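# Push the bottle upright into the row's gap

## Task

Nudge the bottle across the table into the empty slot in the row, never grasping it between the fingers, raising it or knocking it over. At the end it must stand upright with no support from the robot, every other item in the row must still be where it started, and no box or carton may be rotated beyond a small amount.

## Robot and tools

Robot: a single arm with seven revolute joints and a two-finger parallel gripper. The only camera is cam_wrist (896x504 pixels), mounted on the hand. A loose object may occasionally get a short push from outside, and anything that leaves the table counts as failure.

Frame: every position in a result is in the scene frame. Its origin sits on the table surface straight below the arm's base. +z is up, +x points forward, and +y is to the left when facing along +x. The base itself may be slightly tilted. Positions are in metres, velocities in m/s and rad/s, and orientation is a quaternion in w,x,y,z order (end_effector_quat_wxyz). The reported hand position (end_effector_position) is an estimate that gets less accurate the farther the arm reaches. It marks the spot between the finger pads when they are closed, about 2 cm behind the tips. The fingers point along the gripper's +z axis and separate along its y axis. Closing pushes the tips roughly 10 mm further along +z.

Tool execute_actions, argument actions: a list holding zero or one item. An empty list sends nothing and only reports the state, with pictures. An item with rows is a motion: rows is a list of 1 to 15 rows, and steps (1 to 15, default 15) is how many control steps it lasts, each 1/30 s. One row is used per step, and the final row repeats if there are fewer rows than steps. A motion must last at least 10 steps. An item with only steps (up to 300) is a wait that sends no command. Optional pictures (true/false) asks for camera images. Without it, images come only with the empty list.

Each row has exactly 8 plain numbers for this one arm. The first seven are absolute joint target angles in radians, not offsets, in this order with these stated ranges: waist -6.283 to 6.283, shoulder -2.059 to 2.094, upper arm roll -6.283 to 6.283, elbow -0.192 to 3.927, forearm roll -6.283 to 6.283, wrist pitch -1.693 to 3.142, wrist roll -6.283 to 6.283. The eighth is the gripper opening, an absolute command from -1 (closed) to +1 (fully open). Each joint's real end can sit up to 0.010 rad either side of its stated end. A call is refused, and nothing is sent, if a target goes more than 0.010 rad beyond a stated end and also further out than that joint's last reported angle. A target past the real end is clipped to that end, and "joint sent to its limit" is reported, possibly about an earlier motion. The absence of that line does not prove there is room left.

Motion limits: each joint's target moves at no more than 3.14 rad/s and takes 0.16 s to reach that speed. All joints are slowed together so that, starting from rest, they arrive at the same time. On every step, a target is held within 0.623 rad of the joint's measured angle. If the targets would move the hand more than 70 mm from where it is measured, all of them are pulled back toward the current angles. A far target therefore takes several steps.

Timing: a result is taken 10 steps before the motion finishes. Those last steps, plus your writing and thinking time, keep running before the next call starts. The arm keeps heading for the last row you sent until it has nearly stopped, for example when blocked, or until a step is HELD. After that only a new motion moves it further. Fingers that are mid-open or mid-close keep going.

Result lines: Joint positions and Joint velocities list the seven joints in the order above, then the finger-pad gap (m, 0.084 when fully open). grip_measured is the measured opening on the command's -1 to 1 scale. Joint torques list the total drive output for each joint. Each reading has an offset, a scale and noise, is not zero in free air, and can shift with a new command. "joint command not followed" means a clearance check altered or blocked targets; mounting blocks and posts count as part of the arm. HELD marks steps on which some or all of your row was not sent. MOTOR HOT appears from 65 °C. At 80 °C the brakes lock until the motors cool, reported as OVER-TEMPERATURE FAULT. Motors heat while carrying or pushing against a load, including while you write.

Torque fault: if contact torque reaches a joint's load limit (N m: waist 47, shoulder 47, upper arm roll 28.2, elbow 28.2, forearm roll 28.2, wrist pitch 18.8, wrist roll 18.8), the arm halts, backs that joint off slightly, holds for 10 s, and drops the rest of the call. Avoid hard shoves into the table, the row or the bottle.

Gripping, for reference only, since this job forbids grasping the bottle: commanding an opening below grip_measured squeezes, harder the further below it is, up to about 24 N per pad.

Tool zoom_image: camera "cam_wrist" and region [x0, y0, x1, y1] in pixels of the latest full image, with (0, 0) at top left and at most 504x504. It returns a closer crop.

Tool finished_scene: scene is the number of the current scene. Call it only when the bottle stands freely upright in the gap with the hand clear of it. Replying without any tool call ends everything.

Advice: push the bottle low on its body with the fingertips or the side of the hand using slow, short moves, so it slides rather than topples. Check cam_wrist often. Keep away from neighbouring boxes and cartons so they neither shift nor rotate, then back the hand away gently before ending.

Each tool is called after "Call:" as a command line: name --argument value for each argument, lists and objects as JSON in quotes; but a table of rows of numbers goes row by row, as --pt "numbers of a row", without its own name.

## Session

Call:
execute_actions --actions '[]'

Scene clock: 0.00 s of 4500.00 s.
end_effector_position=(+0.4179, +0.3283, +0.3455) grip_measured=+1.00 end_effector_quat_wxyz=(-0.005, +0.731, -0.495, +0.470) end_effector_velocity=(-0.000, -0.000, -0.000) end_effector_angular_velocity=(-0.000, +0.001, +0.000)
Joint positions: [-0.252 -0.919  0.42   0.499  0.397  0.535  1.535  0.084]
Joint velocities: [ 0.     0.     0.001 -0.001  0.    -0.001 -0.    -0.   ]
Joint torques (N m, as the arm reports them, + toward a larger angle): no reading

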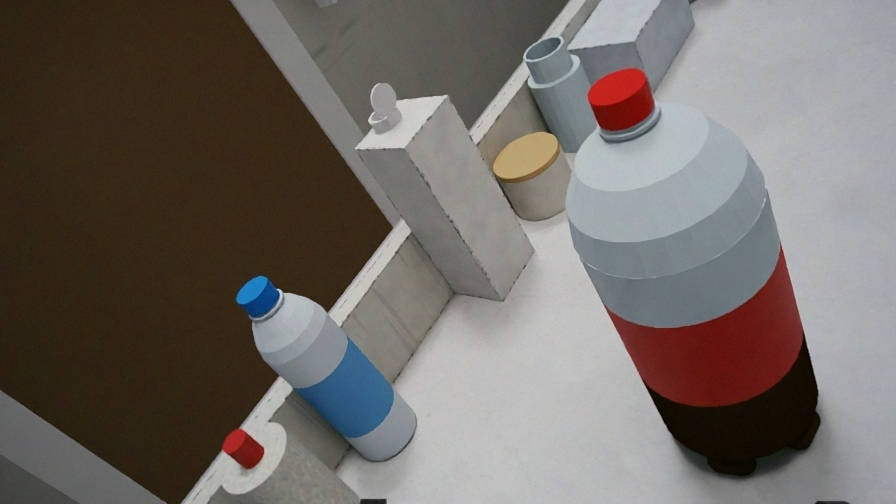

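Call:
execute_actions --actions '[{"rows":[[0.22,-0.1,0,0.3,0,0.3,0.65,-0.4]]}]'

Call:
execute_actions --actions '[{"steps":22}]'

Call:
execute_actions --actions '[{"rows":[[0.25,0.385,0,0.38,0,-0.58,0.65,-0.4]]}]'

Call:
execute_actions --actions '[{"rows":[[0.26,0.63,0,0.44,0,-1.02,0.65,-0.4]],"steps":12}]'

Call:
execute_actions --actions '[{"rows":[[0.262,0.878,0,0.507,0,-1.464,0.65,-0.4]]}]'

Call:
execute_actions --actions '[{"steps":12}]' --pictures true

Scene clock: 1.80 s of 4500.00 s.
end_effector_position=(+0.4222, +0.3075, +0.3274) grip_measured=+0.26 end_effector_quat_wxyz=(+0.033, +0.761, -0.470, +0.446) end_effector_velocity=(+0.030, -0.396, -0.328) end_effector_angular_velocity=(-0.736, +1.552, +0.197)
Joint positions: [-0.189 -0.839  0.364  0.478  0.343  0.501  1.45   0.055]
Joint velocities: [ 0.852  1.199 -0.797 -0.397 -0.715 -0.404 -1.131 -0.207]
Joint torques (N m, as the arm reports them, + toward a larger angle): [-2.66  2.56 -9.43  2.07  1.03 -1.04 -0.32]
Steps of this call (steps 1 to 49: nothing new was sent; steps 50 to 54: the first 5 steps of this action). Readings (joint positions):
50: [-0.252 -0.919 0.420 0.499 0.396 0.535 1.535]
51: [-0.250 -0.916 0.418 0.499 0.394 0.533 1.531]
53: [-0.217 -0.877 0.390 0.490 0.367 0.515 1.487]
54: the state above

Scene clock: 2.53 s of 4500.00 s.
end_effector_position=(+0.3214, +0.0914, +0.1187) grip_measured=-0.42 end_effector_quat_wxyz=(+0.355, +0.916, -0.167, +0.086) end_effector_velocity=(-0.185, -0.168, -0.117) end_effector_angular_velocity=(-0.239, +0.925, +0.213)
Joint positions: [ 0.201 -0.133  0.017  0.306  0.016  0.31   0.691  0.026]
Joint velocities: [ 0.266  0.525 -0.226 -0.159 -0.221 -0.113 -0.549  0.   ]
Joint torques (N m, as the arm reports them, + toward a larger angle): [-10.83 -19.05  -7.11   5.94   1.4   -2.08   0.28]
Kept back: nothing.
Steps of this call (steps 1 to 10: the last 10 steps of your previous action; steps 11 to 22: the robot went on to your last target). Readings (joint positions):
1: [-0.162 -0.800 0.339 0.464 0.320 0.489 1.413]
2: [-0.138 -0.763 0.317 0.451 0.300 0.478 1.378]
4: [-0.097 -0.695 0.281 0.433 0.266 0.458 1.310]
8: [-0.027 -0.563 0.219 0.403 0.207 0.423 1.172]
22: the state above

Scene clock: 2.70 s of 4500.00 s.
end_effector_position=(+0.3287, +0.0824, +0.1018) grip_measured=-0.42 end_effector_quat_wxyz=(+0.353, +0.921, -0.141, +0.086) end_effector_velocity=(+0.209, -0.065, -0.212) end_effector_angular_velocity=(+0.223, -0.375, +0.537)
Joint positions: [ 0.222 -0.034  0.003  0.32   0.003  0.204  0.658  0.026]
Joint velocities: [ 0.094  1.322 -0.021  0.287 -0.015 -1.714 -0.043 -0.   ]
Joint torques (N m, as the arm reports them, + toward a larger angle): [-8.66  3.4  -6.36 -0.33  1.15 -1.58 -0.09]
Steps of this call (steps 1 to 5: the first 5 steps of this action). Readings (joint positions):
1: [0.208 -0.120 0.011 0.302 0.010 0.307 0.676]
2: [0.213 -0.110 0.008 0.301 0.007 0.301 0.668]
4: [0.219 -0.072 0.004 0.311 0.004 0.253 0.660]
5: the state above

Scene clock: 3.10 s of 4500.00 s.
end_effector_position=(+0.4047, +0.0876, +0.0525) grip_measured=-0.42 end_effector_quat_wxyz=(+0.251, +0.935, -0.054, +0.244) end_effector_velocity=(+0.063, +0.040, +0.005) end_effector_angular_velocity=(+0.133, -0.258, +0.257)
Joint positions: [ 0.249  0.379  0.     0.38   0.    -0.563  0.65   0.026]
Joint velocities: [ 0.009  0.186 -0.005  0.043 -0.001 -0.53  -0.004  0.   ]
Joint torques (N m, as the arm reports them, + toward a larger angle): [-10.57 -10.06  -8.35  -0.9    2.16  -2.14  -0.23]
Steps of this call (steps 1 to 10: the last 10 steps of your previous action; steps 11 to 12: the first 2 steps of this action). Readings (joint positions):
11: [0.249 0.374 0.000 0.378 0.000 -0.547 0.650]
12: the state above

Scene clock: 3.60 s of 4500.00 s.
end_effector_position=(+0.4357, +0.1024, +0.0437) grip_measured=-0.42 end_effector_quat_wxyz=(+0.161, +0.917, +0.007, +0.364) end_effector_velocity=(+0.051, +0.043, +0.012) end_effector_angular_velocity=(+0.377, -0.702, +0.677)
Joint positions: [ 0.26   0.677 -0.     0.455  0.    -1.113  0.65   0.026]
Joint velocities: [ 0.008  0.943 -0.001  0.271 -0.    -1.718 -0.    -0.   ]
Joint torques (N m, as the arm reports them, + toward a larger angle): [-12.16  -1.84  -8.11  -4.17   1.95  -3.37  -0.08]
Steps of this call (steps 1 to 10: the last 10 steps of your previous action; steps 11 to 15: the first 5 steps of this action). Readings (joint positions):
11: [0.260 0.623 0.000 0.437 -0.000 -1.003 0.650]
12: [0.260 0.626 -0.000 0.439 0.000 -1.013 0.650]
14: [0.260 0.651 -0.000 0.447 0.000 -1.064 0.650]
15: the state above

Scene clock: 4.00 s of 4500.00 s.
end_effector_position=(+0.4338, +0.1071, +0.0482) grip_measured=-0.42 end_effector_quat_wxyz=(+0.103, +0.894, +0.043, +0.435) end_effector_velocity=(+0.000, +0.003, +0.002) end_effector_angular_velocity=(+0.010, -0.017, +0.019)
Joint positions: [ 0.262  0.875 -0.     0.507  0.    -1.461  0.65   0.026]
Joint velocities: [ 0.     0.017  0.001  0.006 -0.    -0.038 -0.002  0.   ]
Joint torques (N m, as the arm reports them, + toward a larger angle): [-13.18 -12.95  -8.14  -5.46   1.27  -2.33  -0.51]
Kept back: nothing.
Steps of this call (steps 1 to 10: the last 10 steps of your previous action; steps 11 to 12: the robot went on to your last target). Readings (joint positions):
1: [0.261 0.713 -0.000 0.465 0.000 -1.178 0.650]
2: [0.261 0.754 -0.000 0.476 0.000 -1.247 0.650]
4: [0.262 0.824 0.000 0.491 -0.000 -1.363 0.650]
8: [0.262 0.871 0.000 0.504 -0.000 -1.447 0.650]
12: the state above

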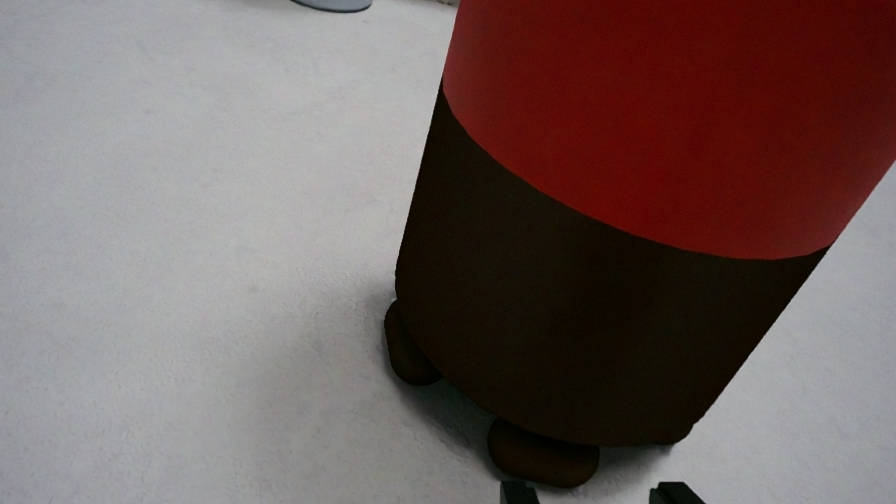

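Call:
execute_actions --actions '[{"rows":[[0.257,0.881,0,0.515,0,-1.459,0.68,-0.4],[0.252,0.884,0,0.523,0,-1.454,0.68,-0.4],[0.247,0.886,0,0.531,0,-1.449,0.68,-0.4],[0.245,0.886,0,0.539,0,-1.444,0.68,-0.4],[0.243,0.887,0,0.547,0,-1.439,0.68,-0.4],[0.241,0.888,0,0.555,0,-1.434,0.68,-0.4],[0.24,0.888,0,0.563,0,-1.429,0.68,-0.4],[0.238,0.889,0,0.574,0,-1.421,0.68,-0.4],[0.235,0.89,0,0.585,0,-1.414,0.68,-0.4],[0.232,0.891,0,0.596,0,-1.407,0.68,-0.4],[0.229,0.892,0,0.607,0,-1.4,0.68,-0.4],[0.226,0.894,0,0.619,0,-1.393,0.68,-0.4],[0.223,0.895,0,0.63,0,-1.386,0.68,-0.4],[0.221,0.897,0,0.641,0,-1.379,0.68,-0.4],[0.218,0.899,0,0.652,0,-1.372,0.68,-0.4]]}]'

Call:
execute_actions --actions '[{"rows":[[0.215,0.901,0,0.664,0,-1.365,0.68,-0.4],[0.212,0.903,0,0.675,0,-1.358,0.68,-0.4],[0.21,0.905,0,0.686,0,-1.35,0.68,-0.4],[0.207,0.906,0,0.697,0,-1.343,0.68,-0.4],[0.204,0.908,0,0.709,0,-1.336,0.68,-0.4],[0.202,0.91,0,0.72,0,-1.329,0.68,-0.4],[0.199,0.912,0,0.731,0,-1.322,0.68,-0.4],[0.197,0.915,0,0.744,0,-1.315,0.68,-0.4],[0.195,0.917,0,0.757,0,-1.309,0.68,-0.4],[0.193,0.92,0,0.77,0,-1.302,0.68,-0.4],[0.191,0.923,0,0.783,0,-1.295,0.68,-0.4],[0.189,0.926,0,0.796,0,-1.288,0.68,-0.4],[0.187,0.929,0,0.81,0,-1.282,0.68,-0.4],[0.185,0.932,0,0.823,0,-1.275,0.68,-0.4],[0.183,0.936,0,0.836,0,-1.268,0.68,-0.4]]}]' --pictures true

Call:
execute_actions --actions '[{"rows":[[0.181,0.939,0,0.849,0,-1.262,0.68,-0.4],[0.179,0.943,0,0.862,0,-1.255,0.68,-0.4],[0.177,0.946,0,0.875,0,-1.248,0.68,-0.4],[0.175,0.95,0,0.888,0,-1.242,0.68,-0.4],[0.173,0.954,0,0.901,0,-1.235,0.68,-0.4],[0.171,0.958,0,0.914,0,-1.228,0.68,-0.4],[0.169,0.962,0,0.927,0,-1.221,0.68,-0.4],[0.167,0.966,0,0.94,0,-1.215,0.68,-0.4],[0.165,0.97,0,0.954,0,-1.208,0.68,-0.4],[0.164,0.974,0,0.967,0,-1.201,0.68,-0.4],[0.162,0.978,0,0.98,0,-1.195,0.68,-0.4],[0.16,0.982,0,0.993,0,-1.188,0.68,-0.4],[0.158,0.986,0,1.008,0,-1.181,0.68,-0.4],[0.157,0.991,0,1.023,0,-1.174,0.68,-0.4],[0.155,0.996,0,1.038,0,-1.167,0.68,-0.4]]}]'

Call:
execute_actions --actions '[{"rows":[[0.154,1.001,0,1.053,0,-1.16,0.68,-0.4],[0.152,1.006,0,1.068,0,-1.153,0.68,-0.4],[0.151,1.011,0,1.083,0,-1.146,0.68,-0.4],[0.149,1.017,0,1.098,0,-1.139,0.68,-0.4],[0.148,1.022,0,1.113,0,-1.132,0.68,-0.4],[0.146,1.028,0,1.128,0,-1.125,0.68,-0.4],[0.145,1.033,0,1.144,0,-1.118,0.68,-0.4],[0.143,1.039,0,1.16,0,-1.111,0.68,-0.4],[0.142,1.045,0,1.176,0,-1.104,0.68,-0.4],[0.14,1.051,0,1.192,0,-1.097,0.68,-0.4],[0.139,1.057,0,1.208,0,-1.09,0.68,-0.4],[0.137,1.063,0,1.224,0,-1.083,0.68,-0.4],[0.136,1.069,0,1.24,0,-1.075,0.68,-0.4],[0.134,1.075,0,1.256,0,-1.068,0.68,-0.4],[0.133,1.082,0,1.272,0,-1.061,0.68,-0.4]]}]'

Call:
execute_actions --actions '[{"steps":16}]' --pictures true

Scene clock: 6.23 s of 4500.00 s.
end_effector_position=(+0.4387, +0.1036, +0.0481) grip_measured=-0.42 end_effector_quat_wxyz=(+0.100, +0.892, +0.030, +0.439) end_effector_velocity=(+0.077, -0.034, +0.009) end_effector_angular_velocity=(+0.073, -0.121, -0.119)
Joint positions: [ 0.253  0.883  0.     0.522 -0.    -1.454  0.672  0.026]
Joint velocities: [-0.105  0.047 -0.014  0.203  0.002  0.125  0.103 -0.   ]
Joint torques (N m, as the arm reports them, + toward a larger angle): [-13.77 -14.08  -7.82  -3.73   1.6   -2.37  -0.33]
Steps of this call (steps 1 to 30: the robot went on to your last target; steps 31 to 62: nothing new was sent; steps 63 to 67: the first 5 steps of this action). Readings (joint positions):
63: [0.262 0.878 0.000 0.507 -0.000 -1.464 0.650]
64: [0.261 0.878 0.000 0.508 -0.000 -1.463 0.654]
66: [0.256 0.881 0.001 0.516 -0.000 -1.458 0.668]
67: the state above

Scene clock: 6.73 s of 4500.00 s.
end_effector_position=(+0.4913, +0.1001, +0.0467) grip_measured=-0.42 end_effector_quat_wxyz=(+0.096, +0.881, +0.020, +0.462) end_effector_velocity=(+0.116, -0.007, -0.002) end_effector_angular_velocity=(+0.015, -0.103, -0.012)
Joint positions: [ 0.214  0.902  0.     0.67  -0.    -1.361  0.68   0.026]
Joint velocities: [-0.081  0.051  0.002  0.333  0.001  0.214 -0.001 -0.   ]
Joint torques (N m, as the arm reports them, + toward a larger angle): [-16.47 -16.89  -9.01  -2.27   1.89  -2.48  -0.44]
Steps of this call (steps 1 to 10: the last 10 steps of your previous action; steps 11 to 15: the first 5 steps of this action). Readings (joint positions):
11: [0.225 0.895 0.000 0.624 -0.000 -1.389 0.680]
12: [0.222 0.897 0.000 0.636 -0.000 -1.382 0.680]
14: [0.217 0.900 0.000 0.658 -0.000 -1.368 0.680]
15: the state above

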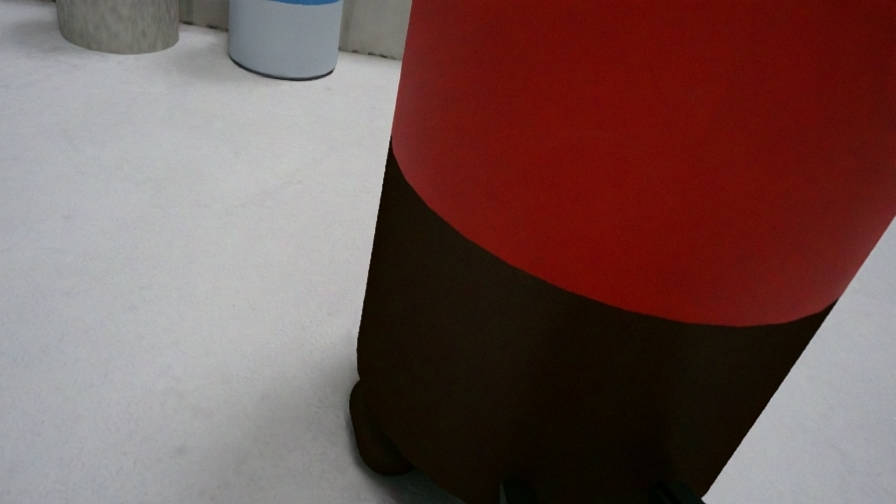

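Scene clock: 7.23 s of 4500.00 s.
end_effector_position=(+0.5525, +0.0995, +0.0465) grip_measured=-0.42 end_effector_quat_wxyz=(+0.091, +0.869, +0.017, +0.486) end_effector_velocity=(+0.120, -0.001, -0.001) end_effector_angular_velocity=(+0.020, -0.103, +0.017)
Joint positions: [ 0.18   0.941  0.     0.855  0.    -1.259  0.68   0.026]
Joint velocities: [-0.06   0.105 -0.     0.388 -0.     0.196 -0.     0.   ]
Joint torques (N m, as the arm reports them, + toward a larger angle): [-18.68 -16.62 -10.52  -0.59   2.07  -2.83   0.03]
Steps of this call (steps 1 to 10: the last 10 steps of your previous action; steps 11 to 15: the first 5 steps of this action). Readings (joint positions):
11: [0.188 0.928 -0.000 0.803 0.000 -1.285 0.680]
12: [0.186 0.931 -0.000 0.816 0.000 -1.278 0.680]
14: [0.182 0.938 0.000 0.842 0.000 -1.265 0.680]
15: the state above

Scene clock: 7.73 s of 4500.00 s.
end_effector_position=(+0.6122, +0.0988, +0.0458) grip_measured=-0.42 end_effector_quat_wxyz=(+0.085, +0.858, +0.017, +0.507) end_effector_velocity=(+0.122, +0.002, -0.002) end_effector_angular_velocity=(+0.018, -0.094, +0.028)
Joint positions: [ 0.153  1.003 -0.     1.06   0.    -1.157  0.68   0.026]
Joint velocities: [-0.046  0.152 -0.001  0.447 -0.     0.207 -0.001 -0.   ]
Joint torques (N m, as the arm reports them, + toward a larger angle): [-18.77 -18.85 -11.35   0.69   2.45  -2.59  -0.32]
Steps of this call (steps 1 to 10: the last 10 steps of your previous action; steps 11 to 15: the first 5 steps of this action). Readings (joint positions):
11: [0.159 0.984 -0.000 1.001 0.000 -1.185 0.680]
12: [0.158 0.989 -0.000 1.015 0.000 -1.178 0.680]
14: [0.155 0.999 -0.000 1.045 0.000 -1.164 0.680]
15: the state above

Scene clock: 8.27 s of 4500.00 s.
end_effector_position=(+0.6657, +0.0987, +0.0455) grip_measured=-0.42 end_effector_quat_wxyz=(+0.079, +0.847, +0.018, +0.525) end_effector_velocity=(+0.009, -0.003, -0.004) end_effector_angular_velocity=(+0.000, -0.002, -0.002)
Joint positions: [ 0.133  1.08  -0.     1.268  0.    -1.063  0.68   0.026]
Joint velocities: [-0.003  0.025  0.002  0.046  0.001  0.022 -0.001  0.   ]
Joint torques (N m, as the arm reports them, + toward a larger angle): [-20.88 -20.2  -10.85   1.66   2.07  -2.31  -0.16]
Kept back: nothing.
Steps of this call (steps 1 to 10: the last 10 steps of your previous action; steps 11 to 16: the robot went on to your last target). Readings (joint positions):
1: [0.152 1.009 -0.000 1.075 0.000 -1.150 0.680]
2: [0.150 1.014 -0.000 1.090 0.000 -1.143 0.680]
4: [0.147 1.025 -0.000 1.120 0.000 -1.129 0.680]
8: [0.141 1.048 -0.000 1.183 0.000 -1.101 0.680]
16: the state above

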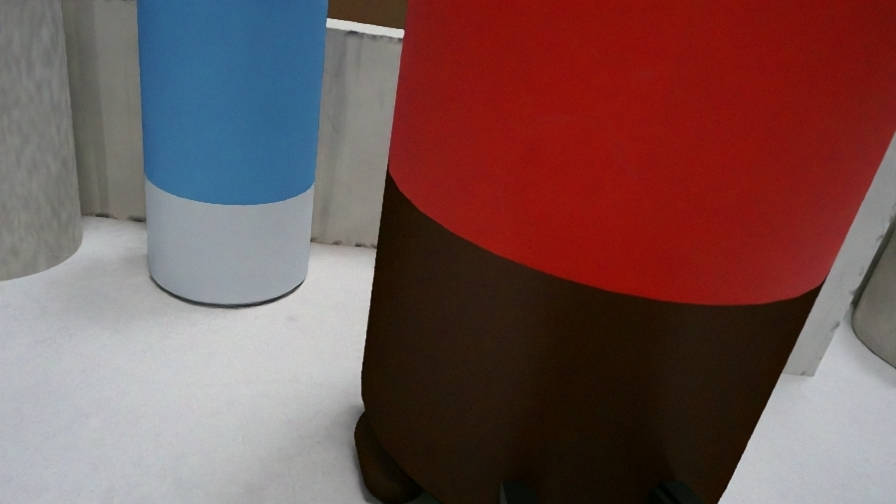

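Call:
execute_actions --actions '[{"rows":[[0.133,1.087,0,1.288,0,-1.054,0.68,-0.4],[0.133,1.092,0,1.304,0,-1.047,0.68,-0.4],[0.133,1.098,0,1.323,0,-1.039,0.68,-0.4],[0.132,1.105,0,1.342,0,-1.031,0.68,-0.4],[0.131,1.112,0,1.361,0,-1.023,0.68,-0.4],[0.13,1.12,0,1.38,0,-1.015,0.68,-0.4],[0.129,1.128,0,1.399,0,-1.007,0.68,-0.4],[0.128,1.136,0,1.418,0,-0.999,0.68,-0.4],[0.127,1.144,0,1.437,0,-0.991,0.68,-0.4],[0.125,1.152,0,1.456,0,-0.983,0.68,-0.4],[0.124,1.16,0,1.475,0,-0.975,0.68,-0.4],[0.123,1.168,0,1.494,0,-0.966,0.68,-0.4],[0.122,1.177,0,1.514,0,-0.958,0.68,-0.4],[0.121,1.186,0,1.534,0,-0.949,0.68,-0.4],[0.12,1.195,0,1.554,0,-0.94,0.68,-0.4]]}]'

Call:
execute_actions --actions '[{"steps":16}]' --pictures true

Scene clock: 9.27 s of 4500.00 s.
end_effector_position=(+0.6739, +0.1004, +0.0447) grip_measured=-0.42 end_effector_quat_wxyz=(+0.078, +0.846, +0.019, +0.527) end_effector_velocity=(+0.103, +0.030, +0.001) end_effector_angular_velocity=(+0.025, -0.078, +0.066)
Joint positions: [ 0.133  1.092 -0.     1.302  0.    -1.047  0.68   0.026]
Joint velocities: [-0.007  0.137 -0.     0.421  0.001  0.179 -0.    -0.   ]
Joint torques (N m, as the arm reports them, + toward a larger angle): [-21.31 -19.58 -10.75   4.24   2.02  -2.23  -0.23]
Steps of this call (steps 1 to 15: the robot went on to your last target; steps 16 to 25: nothing new was sent; steps 26 to 30: the first 5 steps of this action). Readings (joint positions):
26: [0.133 1.082 0.000 1.272 -0.000 -1.061 0.680]
27: [0.133 1.083 -0.000 1.274 0.000 -1.060 0.680]
29: [0.133 1.088 -0.000 1.290 0.000 -1.053 0.680]
30: the state above

Scene clock: 9.80 s of 4500.00 s.
end_effector_position=(+0.7272, +0.1048, +0.0440) grip_measured=-0.42 end_effector_quat_wxyz=(+0.069, +0.836, +0.023, +0.544) end_effector_velocity=(+0.010, -0.003, -0.005) end_effector_angular_velocity=(+0.002, -0.000, -0.004)
Joint positions: [ 0.12   1.192 -0.     1.549 -0.    -0.943  0.68   0.026]
Joint velocities: [-0.002  0.034  0.002  0.062  0.001  0.03   0.     0.   ]
Joint torques (N m, as the arm reports them, + toward a larger angle): [-22.76 -22.45 -10.56   3.6    1.95  -2.26  -0.26]
Kept back: nothing.
Steps of this call (steps 1 to 10: the last 10 steps of your previous action; steps 11 to 16: the robot went on to your last target). Readings (joint positions):
1: [0.132 1.097 -0.000 1.318 0.000 -1.041 0.680]
2: [0.132 1.103 0.000 1.334 0.000 -1.034 0.680]
4: [0.131 1.116 0.000 1.370 -0.000 -1.019 0.680]
8: [0.126 1.147 0.000 1.444 -0.000 -0.988 0.680]
16: the state above

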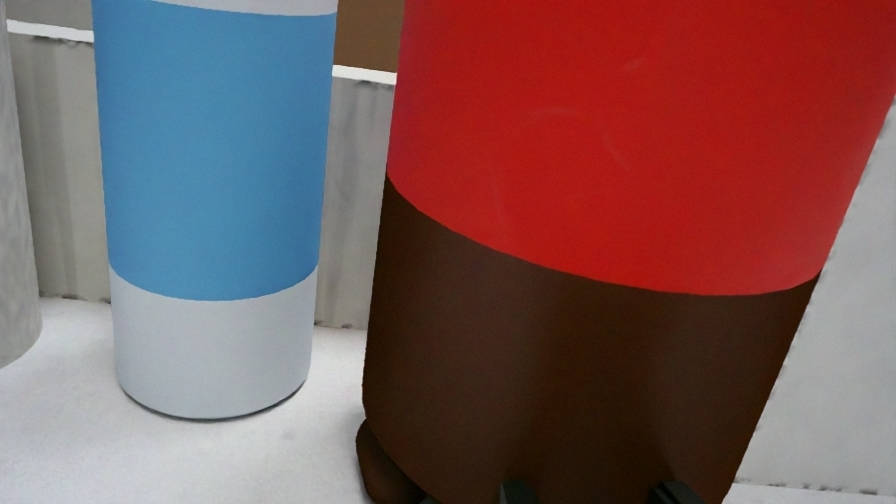

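Call:
execute_actions --actions '[{"rows":[[0.12,1.199,0,1.564,0,-0.936,0.68,-0.4],[0.119,1.203,0,1.574,0,-0.931,0.68,-0.4],[0.119,1.208,0,1.584,0,-0.927,0.68,-0.4],[0.118,1.212,0,1.594,0,-0.922,0.68,-0.4],[0.118,1.216,0,1.604,0,-0.918,0.68,-0.4],[0.117,1.221,0,1.614,0,-0.914,0.68,-0.4],[0.117,1.225,0,1.624,0,-0.91,0.68,-0.4],[0.116,1.229,0,1.634,0,-0.905,0.68,-0.4],[0.116,1.233,0,1.644,0,-0.901,0.68,-0.4]]}]'

Call:
execute_actions --actions '[{"steps":11}]' --pictures true

Call:
execute_actions --actions '[{"rows":[[0.131,1.105,0,1.361,0,-1.023,0.68,-0.4]]}]'

Call:
execute_actions --actions '[{"steps":12}]' --pictures true

Scene clock: 10.90 s of 4500.00 s.
end_effector_position=(+0.7320, +0.1049, +0.0435) grip_measured=-0.42 end_effector_quat_wxyz=(+0.069, +0.835, +0.024, +0.545) end_effector_velocity=(+0.048, +0.002, -0.001) end_effector_angular_velocity=(+0.007, -0.031, +0.012)
Joint positions: [ 0.119  1.203  0.     1.574  0.    -0.931  0.68   0.026]
Joint velocities: [-0.012  0.106  0.     0.246  0.001  0.109  0.001 -0.   ]
Joint torques (N m, as the arm reports them, + toward a larger angle): [-22.74 -21.36  -9.96   4.49   2.05  -1.83  -0.47]
Steps of this call (steps 1 to 15: the robot went on to your last target; steps 16 to 28: nothing new was sent; steps 29 to 33: the first 5 steps of this action). Readings (joint positions):
29: [0.120 1.195 -0.000 1.554 0.000 -0.940 0.680]
30: [0.120 1.196 -0.000 1.556 0.000 -0.939 0.680]
32: [0.120 1.200 0.000 1.566 -0.000 -0.935 0.680]
33: the state above

Scene clock: 11.27 s of 4500.00 s.
end_effector_position=(+0.7450, +0.1061, +0.0437) grip_measured=-0.42 end_effector_quat_wxyz=(+0.067, +0.833, +0.025, +0.549) end_effector_velocity=(+0.003, -0.002, +0.000) end_effector_angular_velocity=(-0.003, -0.002, -0.002)
Joint positions: [ 0.116  1.233  0.     1.642 -0.    -0.902  0.68   0.026]
Joint velocities: [-0.001  0.009 -0.003  0.018  0.     0.009 -0.    -0.   ]
Joint torques (N m, as the arm reports them, + toward a larger angle): [-23.5  -22.76 -10.09   4.73   2.28  -2.28  -0.44]
Kept back: nothing.
Steps of this call (steps 1 to 10: the last 10 steps of your previous action; step 11: the robot went on to your last target). Readings (joint positions):
1: [0.119 1.207 0.000 1.582 0.000 -0.927 0.680]
2: [0.118 1.211 -0.000 1.591 -0.000 -0.923 0.680]
4: [0.117 1.219 0.000 1.610 -0.000 -0.915 0.680]
8: [0.116 1.231 0.000 1.638 -0.000 -0.903 0.680]
11: the state above

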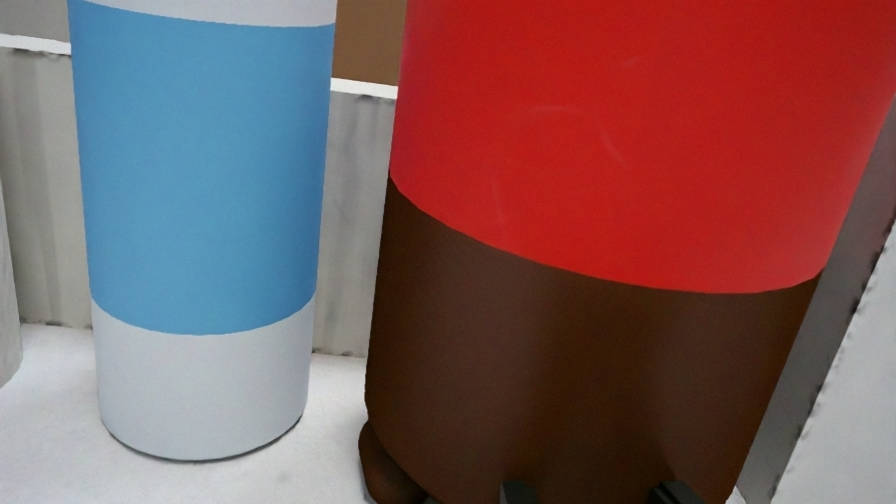

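Scene clock: 11.43 s of 4500.00 s.
end_effector_position=(+0.7304, +0.1065, +0.0458) grip_measured=-0.42 end_effector_quat_wxyz=(+0.068, +0.835, +0.024, +0.546) end_effector_velocity=(-0.277, +0.008, +0.024) end_effector_angular_velocity=(-0.035, +0.165, -0.064)
Joint positions: [ 0.12   1.194 -0.001  1.56   0.    -0.938  0.68   0.026]
Joint velocities: [ 0.074 -0.683 -0.005 -1.484  0.001 -0.635  0.001  0.   ]
Joint torques (N m, as the arm reports them, + toward a larger angle): [-20.97 -22.25  -9.54  -0.04   1.75  -2.65   0.24]
Steps of this call (steps 1 to 5: the first 5 steps of this action). Readings (joint positions):
1: [0.116 1.233 0.000 1.643 -0.000 -0.901 0.680]
2: [0.116 1.232 0.000 1.640 -0.000 -0.902 0.680]
4: [0.118 1.214 -0.000 1.603 0.000 -0.920 0.680]
5: the state above

Scene clock: 11.83 s of 4500.00 s.
end_effector_position=(+0.6907, +0.1079, +0.0487) grip_measured=-0.42 end_effector_quat_wxyz=(+0.072, +0.842, +0.023, +0.535) end_effector_velocity=(-0.005, -0.001, -0.003) end_effector_angular_velocity=(-0.002, +0.009, -0.003)
Joint positions: [ 0.131  1.106 -0.     1.363  0.    -1.022  0.68   0.026]
Joint velocities: [ 0.002 -0.004  0.002 -0.018 -0.002 -0.005 -0.001 -0.   ]
Joint torques (N m, as the arm reports them, + toward a larger angle): [-21.96 -19.84 -10.18   2.31   1.83  -2.34  -0.58]
Kept back: nothing.
Steps of this call (steps 1 to 10: the last 10 steps of your previous action; steps 11 to 12: the robot went on to your last target). Readings (joint positions):
1: [0.123 1.171 -0.001 1.508 0.000 -0.960 0.680]
2: [0.126 1.149 -0.000 1.459 0.000 -0.981 0.680]
4: [0.130 1.121 0.001 1.397 -0.000 -1.007 0.680]
8: [0.131 1.108 0.000 1.368 0.000 -1.020 0.680]
12: the state above

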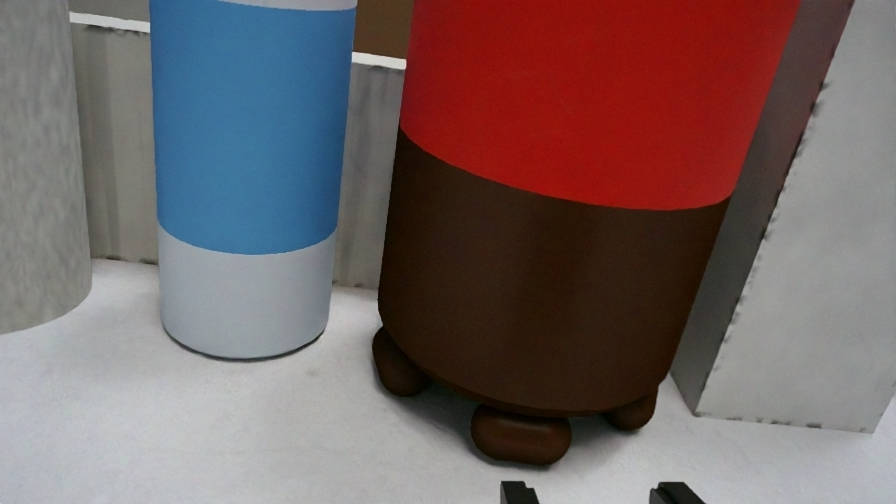

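Call:
finished_scene --scene 2

The scene is finished: the task was done.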